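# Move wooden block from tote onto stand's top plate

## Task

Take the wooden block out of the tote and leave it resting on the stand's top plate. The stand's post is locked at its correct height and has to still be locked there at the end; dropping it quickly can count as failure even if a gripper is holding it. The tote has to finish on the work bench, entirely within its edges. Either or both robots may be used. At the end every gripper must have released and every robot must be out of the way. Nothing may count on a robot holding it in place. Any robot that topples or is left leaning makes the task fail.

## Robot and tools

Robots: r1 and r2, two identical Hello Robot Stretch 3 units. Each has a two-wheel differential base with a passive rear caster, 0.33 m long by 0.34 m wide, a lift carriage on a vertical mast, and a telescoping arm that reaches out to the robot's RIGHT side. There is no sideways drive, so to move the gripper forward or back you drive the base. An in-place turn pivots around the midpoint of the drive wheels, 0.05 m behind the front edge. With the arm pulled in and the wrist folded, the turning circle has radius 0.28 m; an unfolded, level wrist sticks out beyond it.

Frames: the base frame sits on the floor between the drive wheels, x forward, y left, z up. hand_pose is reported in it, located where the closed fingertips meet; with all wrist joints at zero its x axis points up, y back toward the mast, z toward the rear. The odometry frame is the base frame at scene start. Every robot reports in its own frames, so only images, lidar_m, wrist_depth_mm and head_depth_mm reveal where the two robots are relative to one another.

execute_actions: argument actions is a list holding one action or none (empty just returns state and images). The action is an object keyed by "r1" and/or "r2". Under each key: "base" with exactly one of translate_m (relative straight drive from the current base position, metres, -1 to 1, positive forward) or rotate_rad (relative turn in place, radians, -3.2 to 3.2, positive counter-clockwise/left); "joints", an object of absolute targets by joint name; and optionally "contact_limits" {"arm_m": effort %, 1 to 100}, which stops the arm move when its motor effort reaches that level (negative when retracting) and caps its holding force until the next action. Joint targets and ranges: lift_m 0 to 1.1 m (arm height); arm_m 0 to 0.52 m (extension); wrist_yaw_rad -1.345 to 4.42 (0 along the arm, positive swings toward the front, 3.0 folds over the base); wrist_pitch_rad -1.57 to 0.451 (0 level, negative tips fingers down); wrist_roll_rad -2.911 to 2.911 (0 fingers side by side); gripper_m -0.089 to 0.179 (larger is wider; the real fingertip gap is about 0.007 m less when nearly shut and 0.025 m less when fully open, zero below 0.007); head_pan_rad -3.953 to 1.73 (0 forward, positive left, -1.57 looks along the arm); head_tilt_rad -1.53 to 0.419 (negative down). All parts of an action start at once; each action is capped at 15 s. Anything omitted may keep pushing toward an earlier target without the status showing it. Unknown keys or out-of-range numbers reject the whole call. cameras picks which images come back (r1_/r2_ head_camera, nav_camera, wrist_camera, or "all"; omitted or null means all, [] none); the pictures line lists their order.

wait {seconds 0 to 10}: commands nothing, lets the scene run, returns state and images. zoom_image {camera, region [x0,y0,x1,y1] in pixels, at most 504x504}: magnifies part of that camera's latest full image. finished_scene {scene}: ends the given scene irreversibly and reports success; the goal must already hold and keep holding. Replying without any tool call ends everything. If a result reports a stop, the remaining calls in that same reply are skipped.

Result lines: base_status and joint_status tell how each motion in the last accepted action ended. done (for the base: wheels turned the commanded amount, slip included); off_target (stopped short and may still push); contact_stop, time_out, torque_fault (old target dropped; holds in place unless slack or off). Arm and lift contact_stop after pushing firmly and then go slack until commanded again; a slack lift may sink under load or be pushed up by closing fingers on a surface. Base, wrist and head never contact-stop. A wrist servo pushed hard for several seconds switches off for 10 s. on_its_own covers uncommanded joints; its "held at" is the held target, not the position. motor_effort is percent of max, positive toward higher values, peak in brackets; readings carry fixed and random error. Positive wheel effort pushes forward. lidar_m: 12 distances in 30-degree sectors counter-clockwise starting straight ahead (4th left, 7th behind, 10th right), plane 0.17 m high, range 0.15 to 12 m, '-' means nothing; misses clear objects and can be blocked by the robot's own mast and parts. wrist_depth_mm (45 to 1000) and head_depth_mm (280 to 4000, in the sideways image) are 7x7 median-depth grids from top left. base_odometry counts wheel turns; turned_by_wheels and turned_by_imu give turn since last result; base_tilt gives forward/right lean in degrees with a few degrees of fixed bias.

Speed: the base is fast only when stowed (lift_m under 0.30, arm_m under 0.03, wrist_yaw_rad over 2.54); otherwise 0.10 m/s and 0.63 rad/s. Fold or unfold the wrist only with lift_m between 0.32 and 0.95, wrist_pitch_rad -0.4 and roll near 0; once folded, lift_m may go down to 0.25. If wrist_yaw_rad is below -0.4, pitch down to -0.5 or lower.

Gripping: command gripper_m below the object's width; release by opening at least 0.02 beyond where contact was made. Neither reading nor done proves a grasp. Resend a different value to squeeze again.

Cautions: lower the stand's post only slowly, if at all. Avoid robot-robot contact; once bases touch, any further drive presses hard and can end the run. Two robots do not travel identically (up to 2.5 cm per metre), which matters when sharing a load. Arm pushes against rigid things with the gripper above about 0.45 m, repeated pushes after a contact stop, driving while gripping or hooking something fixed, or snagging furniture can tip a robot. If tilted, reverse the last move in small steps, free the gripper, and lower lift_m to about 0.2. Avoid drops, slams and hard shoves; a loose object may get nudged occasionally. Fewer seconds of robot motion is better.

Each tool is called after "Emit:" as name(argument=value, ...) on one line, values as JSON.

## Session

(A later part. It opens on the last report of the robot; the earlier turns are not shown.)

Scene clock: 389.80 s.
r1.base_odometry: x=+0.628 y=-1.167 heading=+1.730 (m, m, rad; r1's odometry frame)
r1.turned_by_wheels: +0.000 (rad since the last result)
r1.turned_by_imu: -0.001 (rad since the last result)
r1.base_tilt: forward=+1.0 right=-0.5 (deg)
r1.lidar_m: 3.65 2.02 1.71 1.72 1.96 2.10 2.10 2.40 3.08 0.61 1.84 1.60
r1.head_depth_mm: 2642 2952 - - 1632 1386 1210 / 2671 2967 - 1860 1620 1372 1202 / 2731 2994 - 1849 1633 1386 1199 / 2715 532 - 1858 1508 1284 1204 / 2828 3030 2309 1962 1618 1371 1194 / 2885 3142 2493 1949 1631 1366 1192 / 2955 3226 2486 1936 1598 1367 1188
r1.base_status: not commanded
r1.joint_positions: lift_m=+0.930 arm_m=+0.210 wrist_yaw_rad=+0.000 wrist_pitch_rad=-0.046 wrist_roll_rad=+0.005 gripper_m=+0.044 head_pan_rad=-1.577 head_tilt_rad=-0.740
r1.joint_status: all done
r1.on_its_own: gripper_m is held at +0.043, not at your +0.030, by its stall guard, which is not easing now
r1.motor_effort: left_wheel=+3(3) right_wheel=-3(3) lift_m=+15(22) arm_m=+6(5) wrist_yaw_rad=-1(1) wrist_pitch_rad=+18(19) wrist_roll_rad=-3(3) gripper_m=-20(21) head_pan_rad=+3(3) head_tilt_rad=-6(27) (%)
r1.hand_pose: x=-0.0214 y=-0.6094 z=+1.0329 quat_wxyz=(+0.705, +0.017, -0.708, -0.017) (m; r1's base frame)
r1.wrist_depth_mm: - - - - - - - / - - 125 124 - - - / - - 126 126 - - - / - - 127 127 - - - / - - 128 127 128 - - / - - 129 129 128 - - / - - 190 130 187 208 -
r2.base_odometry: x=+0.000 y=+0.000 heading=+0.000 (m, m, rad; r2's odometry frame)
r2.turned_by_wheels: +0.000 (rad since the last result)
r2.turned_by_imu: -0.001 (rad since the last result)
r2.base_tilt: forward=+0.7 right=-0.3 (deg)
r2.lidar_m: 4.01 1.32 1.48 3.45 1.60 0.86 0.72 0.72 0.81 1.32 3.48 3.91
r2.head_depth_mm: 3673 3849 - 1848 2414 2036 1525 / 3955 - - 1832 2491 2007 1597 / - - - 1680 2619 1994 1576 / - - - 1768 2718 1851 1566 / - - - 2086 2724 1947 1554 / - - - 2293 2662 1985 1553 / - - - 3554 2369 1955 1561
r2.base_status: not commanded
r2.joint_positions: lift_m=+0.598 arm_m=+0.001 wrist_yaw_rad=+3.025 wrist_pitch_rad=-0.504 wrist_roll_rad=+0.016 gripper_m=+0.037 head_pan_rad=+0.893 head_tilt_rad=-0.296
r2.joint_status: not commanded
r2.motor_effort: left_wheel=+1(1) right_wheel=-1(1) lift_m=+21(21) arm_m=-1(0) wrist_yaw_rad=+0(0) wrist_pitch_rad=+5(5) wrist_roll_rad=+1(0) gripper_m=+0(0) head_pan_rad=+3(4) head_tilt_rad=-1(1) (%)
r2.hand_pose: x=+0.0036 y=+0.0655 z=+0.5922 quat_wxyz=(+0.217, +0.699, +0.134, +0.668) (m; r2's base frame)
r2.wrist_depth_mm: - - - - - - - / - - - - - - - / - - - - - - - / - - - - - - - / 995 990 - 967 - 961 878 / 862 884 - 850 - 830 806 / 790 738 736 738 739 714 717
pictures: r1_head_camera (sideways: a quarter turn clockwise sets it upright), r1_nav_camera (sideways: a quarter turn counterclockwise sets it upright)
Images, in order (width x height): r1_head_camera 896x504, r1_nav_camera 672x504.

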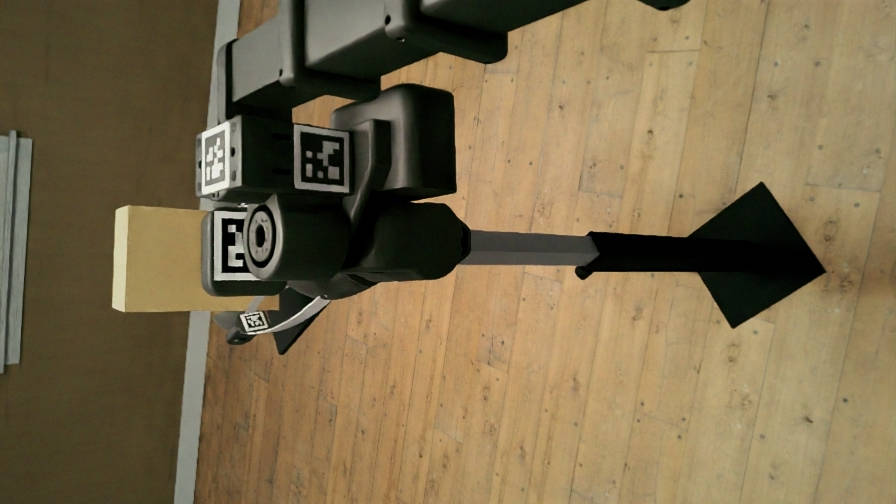

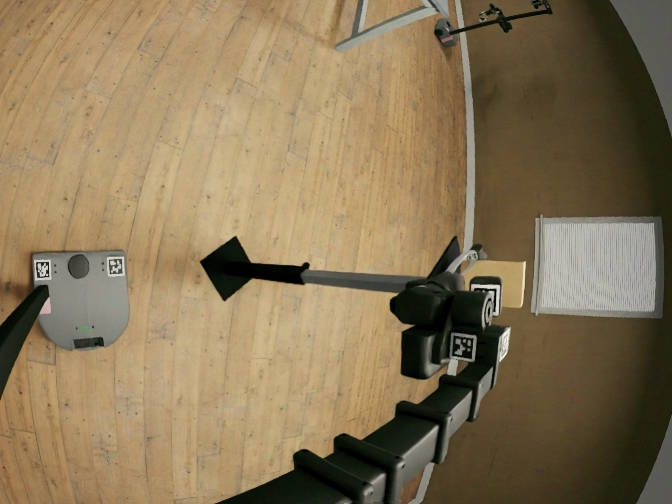

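Emit:
execute_actions(actions=[{"r1":{"joints":{"gripper_m":0.13}}}], cameras=["r1_wrist_camera"])

Scene clock: 397.90 s.
r1.base_odometry: x=+0.628 y=-1.167 heading=+1.730 (m, m, rad; r1's odometry frame)
r1.turned_by_wheels: +0.000 (rad since the last result)
r1.turned_by_imu: -0.001 (rad since the last result)
r1.base_tilt: forward=+0.8 right=-0.5 (deg)
r1.lidar_m: 3.63 2.02 1.72 1.71 1.96 2.11 2.10 2.39 3.07 0.61 1.84 1.59
r1.head_depth_mm: 2613 2940 - - 1624 1379 1203 / 2699 2974 - 1847 1639 1389 1205 / 2758 2970 - 1841 1635 1374 1210 / 2787 3106 - 1885 1506 1276 1200 / 2865 3161 2325 1976 1620 1377 1197 / 2856 3165 2486 1965 1613 1374 1192 / 2891 3214 2471 1954 1614 1372 1192
r1.base_status: not commanded
r1.joint_positions: lift_m=+0.930 arm_m=+0.210 wrist_yaw_rad=+0.000 wrist_pitch_rad=-0.024 wrist_roll_rad=+0.005 gripper_m=+0.130 head_pan_rad=-1.577 head_tilt_rad=-0.740
r1.joint_status: all done
r1.motor_effort: left_wheel=+3(3) right_wheel=-3(3) lift_m=+16(15) arm_m=+6(7) wrist_yaw_rad=+0(1) wrist_pitch_rad=+10(18) wrist_roll_rad=-3(3) gripper_m=+0(80) head_pan_rad=+3(2) head_tilt_rad=-6(6) (%)
r1.hand_pose: x=-0.0214 y=-0.6102 z=+1.0386 quat_wxyz=(+0.706, +0.009, -0.708, -0.009) (m; r1's base frame)
r1.wrist_depth_mm: - - - - - - - / - - - - - - - / - - - - - - - / - - - - - - - / - - - - - - - / - - 192 163 - - - / - - 131 123 123 - -
r2.base_odometry: x=+0.000 y=+0.000 heading=+0.000 (m, m, rad; r2's odometry frame)
r2.turned_by_wheels: +0.000 (rad since the last result)
r2.turned_by_imu: +0.000 (rad since the last result)
r2.base_tilt: forward=+0.6 right=-0.1 (deg)
r2.lidar_m: 3.98 1.32 1.48 3.46 1.61 0.86 0.72 0.72 0.81 1.32 3.49 3.91
r2.head_depth_mm: 3685 3832 3974 1849 2407 2056 1512 / 3810 - - 1831 2524 2029 1576 / - - - 1669 2618 2020 1587 / - - - 1786 2739 1859 1558 / - - - 2091 2704 1940 1571 / - - - 2310 2638 1975 1559 / - - - 3545 2435 1952 1545
r2.base_status: not commanded
r2.joint_positions: lift_m=+0.598 arm_m=+0.001 wrist_yaw_rad=+3.025 wrist_pitch_rad=-0.504 wrist_roll_rad=+0.016 gripper_m=+0.037 head_pan_rad=+0.893 head_tilt_rad=-0.296
r2.joint_status: not commanded
r2.motor_effort: left_wheel=+0(1) right_wheel=-1(1) lift_m=+21(21) arm_m=+0(0) wrist_yaw_rad=+1(1) wrist_pitch_rad=+5(4) wrist_roll_rad=+0(0) gripper_m=+0(0) head_pan_rad=+4(4) head_tilt_rad=-1(1) (%)
r2.hand_pose: x=+0.0036 y=+0.0655 z=+0.5922 quat_wxyz=(+0.217, +0.699, +0.134, +0.668) (m; r2's base frame)
r2.wrist_depth_mm: - - - - - - - / - - - - - - - / - - - - - - - / - - - - - - - / 998 994 - 949 974 948 926 / 858 869 - 859 - 799 830 / 754 755 729 741 718 719 732
pictures: r1_wrist_camera
Images, in order (width x height): r1_wrist_camera 644x364.

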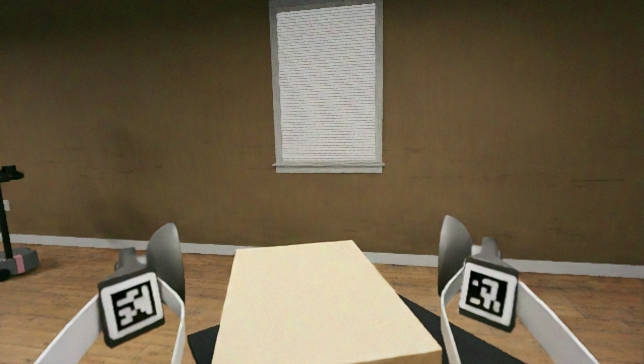

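The block is on the plate. Retracting and backing away.

Emit:
execute_actions(actions=[{"r1":{"joints":{"lift_m":1.0,"arm_m":0.0}}}], cameras=["r1_head_camera","r1_nav_camera"])

Scene clock: 403.67 s.
r1.base_odometry: x=+0.628 y=-1.167 heading=+1.730 (m, m, rad; r1's odometry frame)
r1.turned_by_wheels: +0.000 (rad since the last result)
r1.turned_by_imu: -0.001 (rad since the last result)
r1.base_tilt: forward=+0.8 right=-0.5 (deg)
r1.lidar_m: 3.60 2.02 1.71 1.71 1.95 2.11 2.10 2.39 3.08 0.61 1.83 1.60
r1.head_depth_mm: 2674 2961 - - - - 1161 / 2670 2990 2443 - - - 1207 / 2759 3012 - - - - 1192 / 2749 3096 - - - - 1199 / 2832 3076 2316 1931 1623 1368 1196 / 2922 3216 2380 1966 1614 1375 1190 / 2919 3209 2486 1952 1615 1371 1187
r1.base_status: not commanded
r1.joint_positions: lift_m=+1.000 arm_m=+0.000 wrist_yaw_rad=+0.000 wrist_pitch_rad=-0.022 wrist_roll_rad=+0.004 gripper_m=+0.130 head_pan_rad=-1.577 head_tilt_rad=-0.740
r1.joint_status: all done
r1.motor_effort: left_wheel=+3(3) right_wheel=-3(3) lift_m=+22(23) arm_m=-6(7) wrist_yaw_rad=+0(0) wrist_pitch_rad=+9(10) wrist_roll_rad=-3(3) gripper_m=-1(1) head_pan_rad=+3(2) head_tilt_rad=-6(6) (%)
r1.hand_pose: x=-0.0214 y=-0.4010 z=+1.1086 quat_wxyz=(+0.706, +0.008, -0.708, -0.008) (m; r1's base frame)
r1.wrist_depth_mm: - - - - - - - / - - - - - - - / - - - - - - - / - - - - - - - / - - - - - - - / - - - 332 - - - / - - - 332 - - -
r2.base_odometry: x=+0.000 y=+0.000 heading=+0.000 (m, m, rad; r2's odometry frame)
r2.turned_by_wheels: +0.000 (rad since the last result)
r2.turned_by_imu: -0.001 (rad since the last result)
r2.base_tilt: forward=+0.5 right=-0.3 (deg)
r2.lidar_m: 3.99 1.32 1.48 3.45 1.60 0.86 0.72 0.72 0.81 1.32 3.48 3.94
r2.head_depth_mm: 3660 3924 - 1844 2388 2035 1512 / 3921 - - 1841 2513 2008 1579 / - - - 1657 2592 2014 1591 / - - - 1778 2751 1848 1567 / - - - 2096 2701 1950 1577 / - - - 2307 2665 1960 1566 / - - - 3581 2403 1952 1552
r2.base_status: not commanded
r2.joint_positions: lift_m=+0.598 arm_m=+0.001 wrist_yaw_rad=+3.025 wrist_pitch_rad=-0.504 wrist_roll_rad=+0.016 gripper_m=+0.037 head_pan_rad=+0.893 head_tilt_rad=-0.296
r2.joint_status: not commanded
r2.motor_effort: left_wheel=+1(1) right_wheel=-1(1) lift_m=+20(21) arm_m=+0(0) wrist_yaw_rad=+1(1) wrist_pitch_rad=+4(5) wrist_roll_rad=+0(0) gripper_m=+0(1) head_pan_rad=+5(5) head_tilt_rad=-1(2) (%)
r2.hand_pose: x=+0.0036 y=+0.0655 z=+0.5922 quat_wxyz=(+0.217, +0.699, +0.134, +0.668) (m; r2's base frame)
r2.wrist_depth_mm: - - - - - - - / - - - - - - - / - - - - - - - / - - - - - - - / - - - 977 970 948 953 / 866 845 - 812 - 826 816 / 750 762 738 747 727 737 705
pictures: r1_head_camera (sideways: a quarter turn clockwise sets it upright), r1_nav_camera (sideways: a quarter turn counterclockwise sets it upright)
Images, in order (width x height): r1_head_camera 896x504, r1_nav_camera 672x504.

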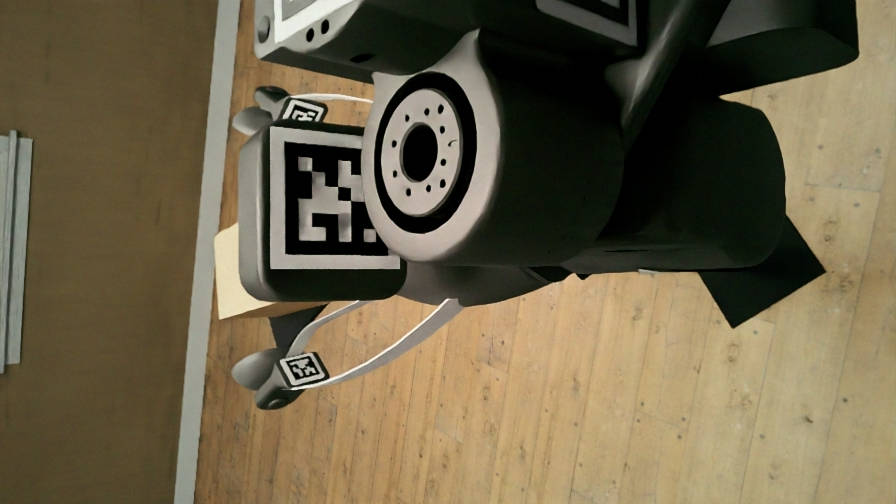

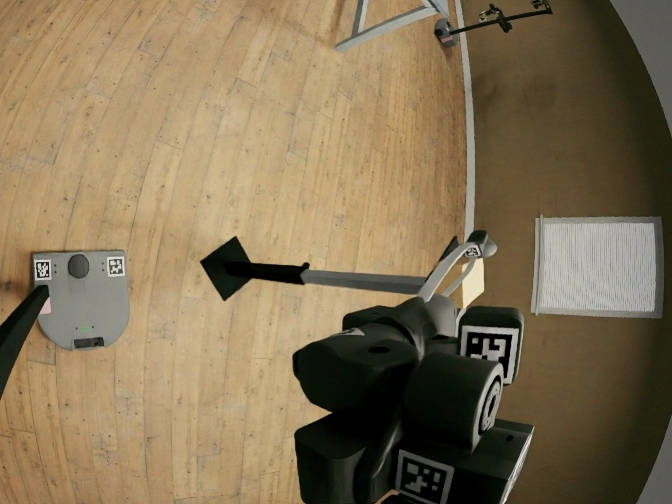

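Emit:
execute_actions(actions=[{"r1":{"base":{"translate_m":-0.5}},"r2":{"joints":{"head_pan_rad":0.9}}}], cameras=["r1_nav_camera","r2_head_camera"])

Scene clock: 412.80 s.
r1.base_odometry: x=+0.707 y=-1.660 heading=+1.730 (m, m, rad; r1's odometry frame)
r1.turned_by_wheels: +0.000 (rad since the last result)
r1.turned_by_imu: -0.003 (rad since the last result)
r1.base_tilt: forward=+0.9 right=-0.5 (deg)
r1.lidar_m: 3.87 2.16 1.83 1.83 1.90 1.62 1.61 1.84 2.95 2.95 0.77 2.06
r1.head_depth_mm: 2530 2837 - - - - 1165 / 2551 2903 2444 - - - 1207 / 2635 2899 - - - - 1189 / 2689 2990 - - - - 1194 / 2697 3005 2383 1951 1623 1380 1202 / 2762 3035 2400 1950 1606 1370 1188 / 2826 3035 2462 1948 1618 1369 1198
r1.base_status: done
r1.joint_positions: lift_m=+1.000 arm_m=+0.000 wrist_yaw_rad=+0.000 wrist_pitch_rad=-0.022 wrist_roll_rad=+0.004 gripper_m=+0.130 head_pan_rad=-1.577 head_tilt_rad=-0.740
r1.joint_status: not commanded
r1.motor_effort: left_wheel=+3(4) right_wheel=-3(7) lift_m=+22(22) arm_m=-5(5) wrist_yaw_rad=-1(0) wrist_pitch_rad=+9(9) wrist_roll_rad=-3(3) gripper_m=+0(1) head_pan_rad=+3(3) head_tilt_rad=-5(6) (%)
r1.hand_pose: x=-0.0214 y=-0.4010 z=+1.1086 quat_wxyz=(+0.706, +0.008, -0.708, -0.008) (m; r1's base frame)
r1.wrist_depth_mm: - - - - - - - / - - - - - - - / - - - - - - - / - - - - - - - / - - - - - - - / - - - - - - - / - - - - - - -
r2.base_odometry: x=+0.000 y=+0.000 heading=+0.000 (m, m, rad; r2's odometry frame)
r2.turned_by_wheels: +0.000 (rad since the last result)
r2.turned_by_imu: -0.001 (rad since the last result)
r2.base_tilt: forward=+0.6 right=-0.2 (deg)
r2.lidar_m: 4.00 1.31 1.48 3.46 1.60 0.86 0.72 0.72 0.81 1.32 3.49 3.91
r2.head_depth_mm: 3694 3818 3947 1866 2435 2029 1516 / 3865 - - 1832 2520 2014 1594 / - - - 1675 2635 2027 1586 / - - - 1777 2770 1867 1577 / - - - 2106 2727 1939 1558 / - - - 2312 2691 1982 1558 / - - - 3576 2410 1965 1550
r2.base_status: not commanded
r2.joint_positions: lift_m=+0.598 arm_m=+0.001 wrist_yaw_rad=+3.025 wrist_pitch_rad=-0.504 wrist_roll_rad=+0.016 gripper_m=+0.037 head_pan_rad=+0.893 head_tilt_rad=-0.296
r2.joint_status: all done
r2.motor_effort: left_wheel=+1(1) right_wheel=-1(1) lift_m=+21(21) arm_m=+0(0) wrist_yaw_rad=+0(0) wrist_pitch_rad=+5(4) wrist_roll_rad=+0(1) gripper_m=+0(0) head_pan_rad=+6(2) head_tilt_rad=-1(1) (%)
r2.hand_pose: x=+0.0036 y=+0.0655 z=+0.5922 quat_wxyz=(+0.217, +0.699, +0.134, +0.668) (m; r2's base frame)
r2.wrist_depth_mm: - - - - - - - / - - - - - - - / - - - - - - - / - - - - - - - / 991 991 - 924 989 932 903 / 889 858 - 850 - 820 812 / 784 769 739 746 734 729 705
pictures: r1_nav_camera (sideways: a quarter turn counterclockwise sets it upright), r2_head_camera (sideways: a quarter turn clockwise sets it upright)
Images, in order (width x height): r1_nav_camera 672x504, r2_head_camera 896x504.

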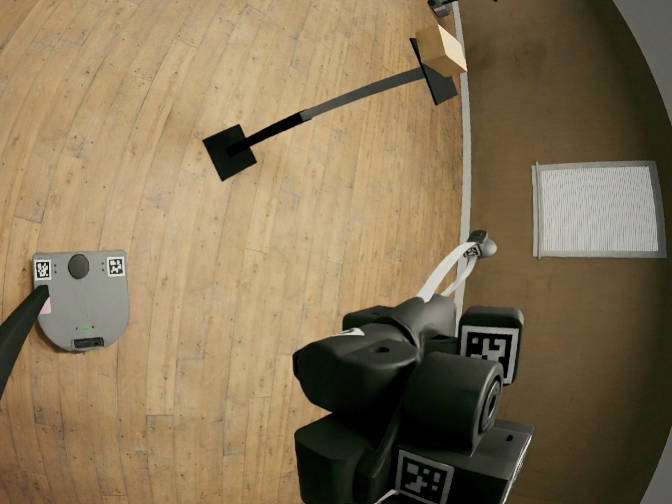

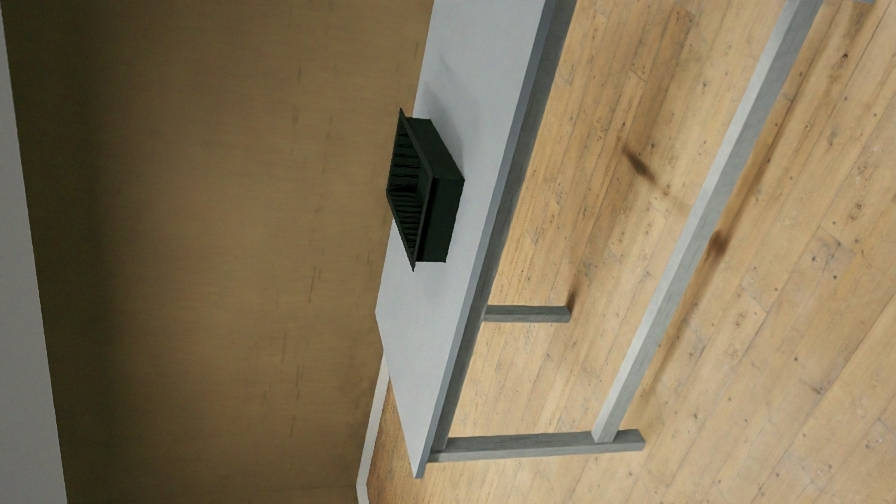

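Emit:
finished_scene(scene=1)

The scene is finished: the task was done.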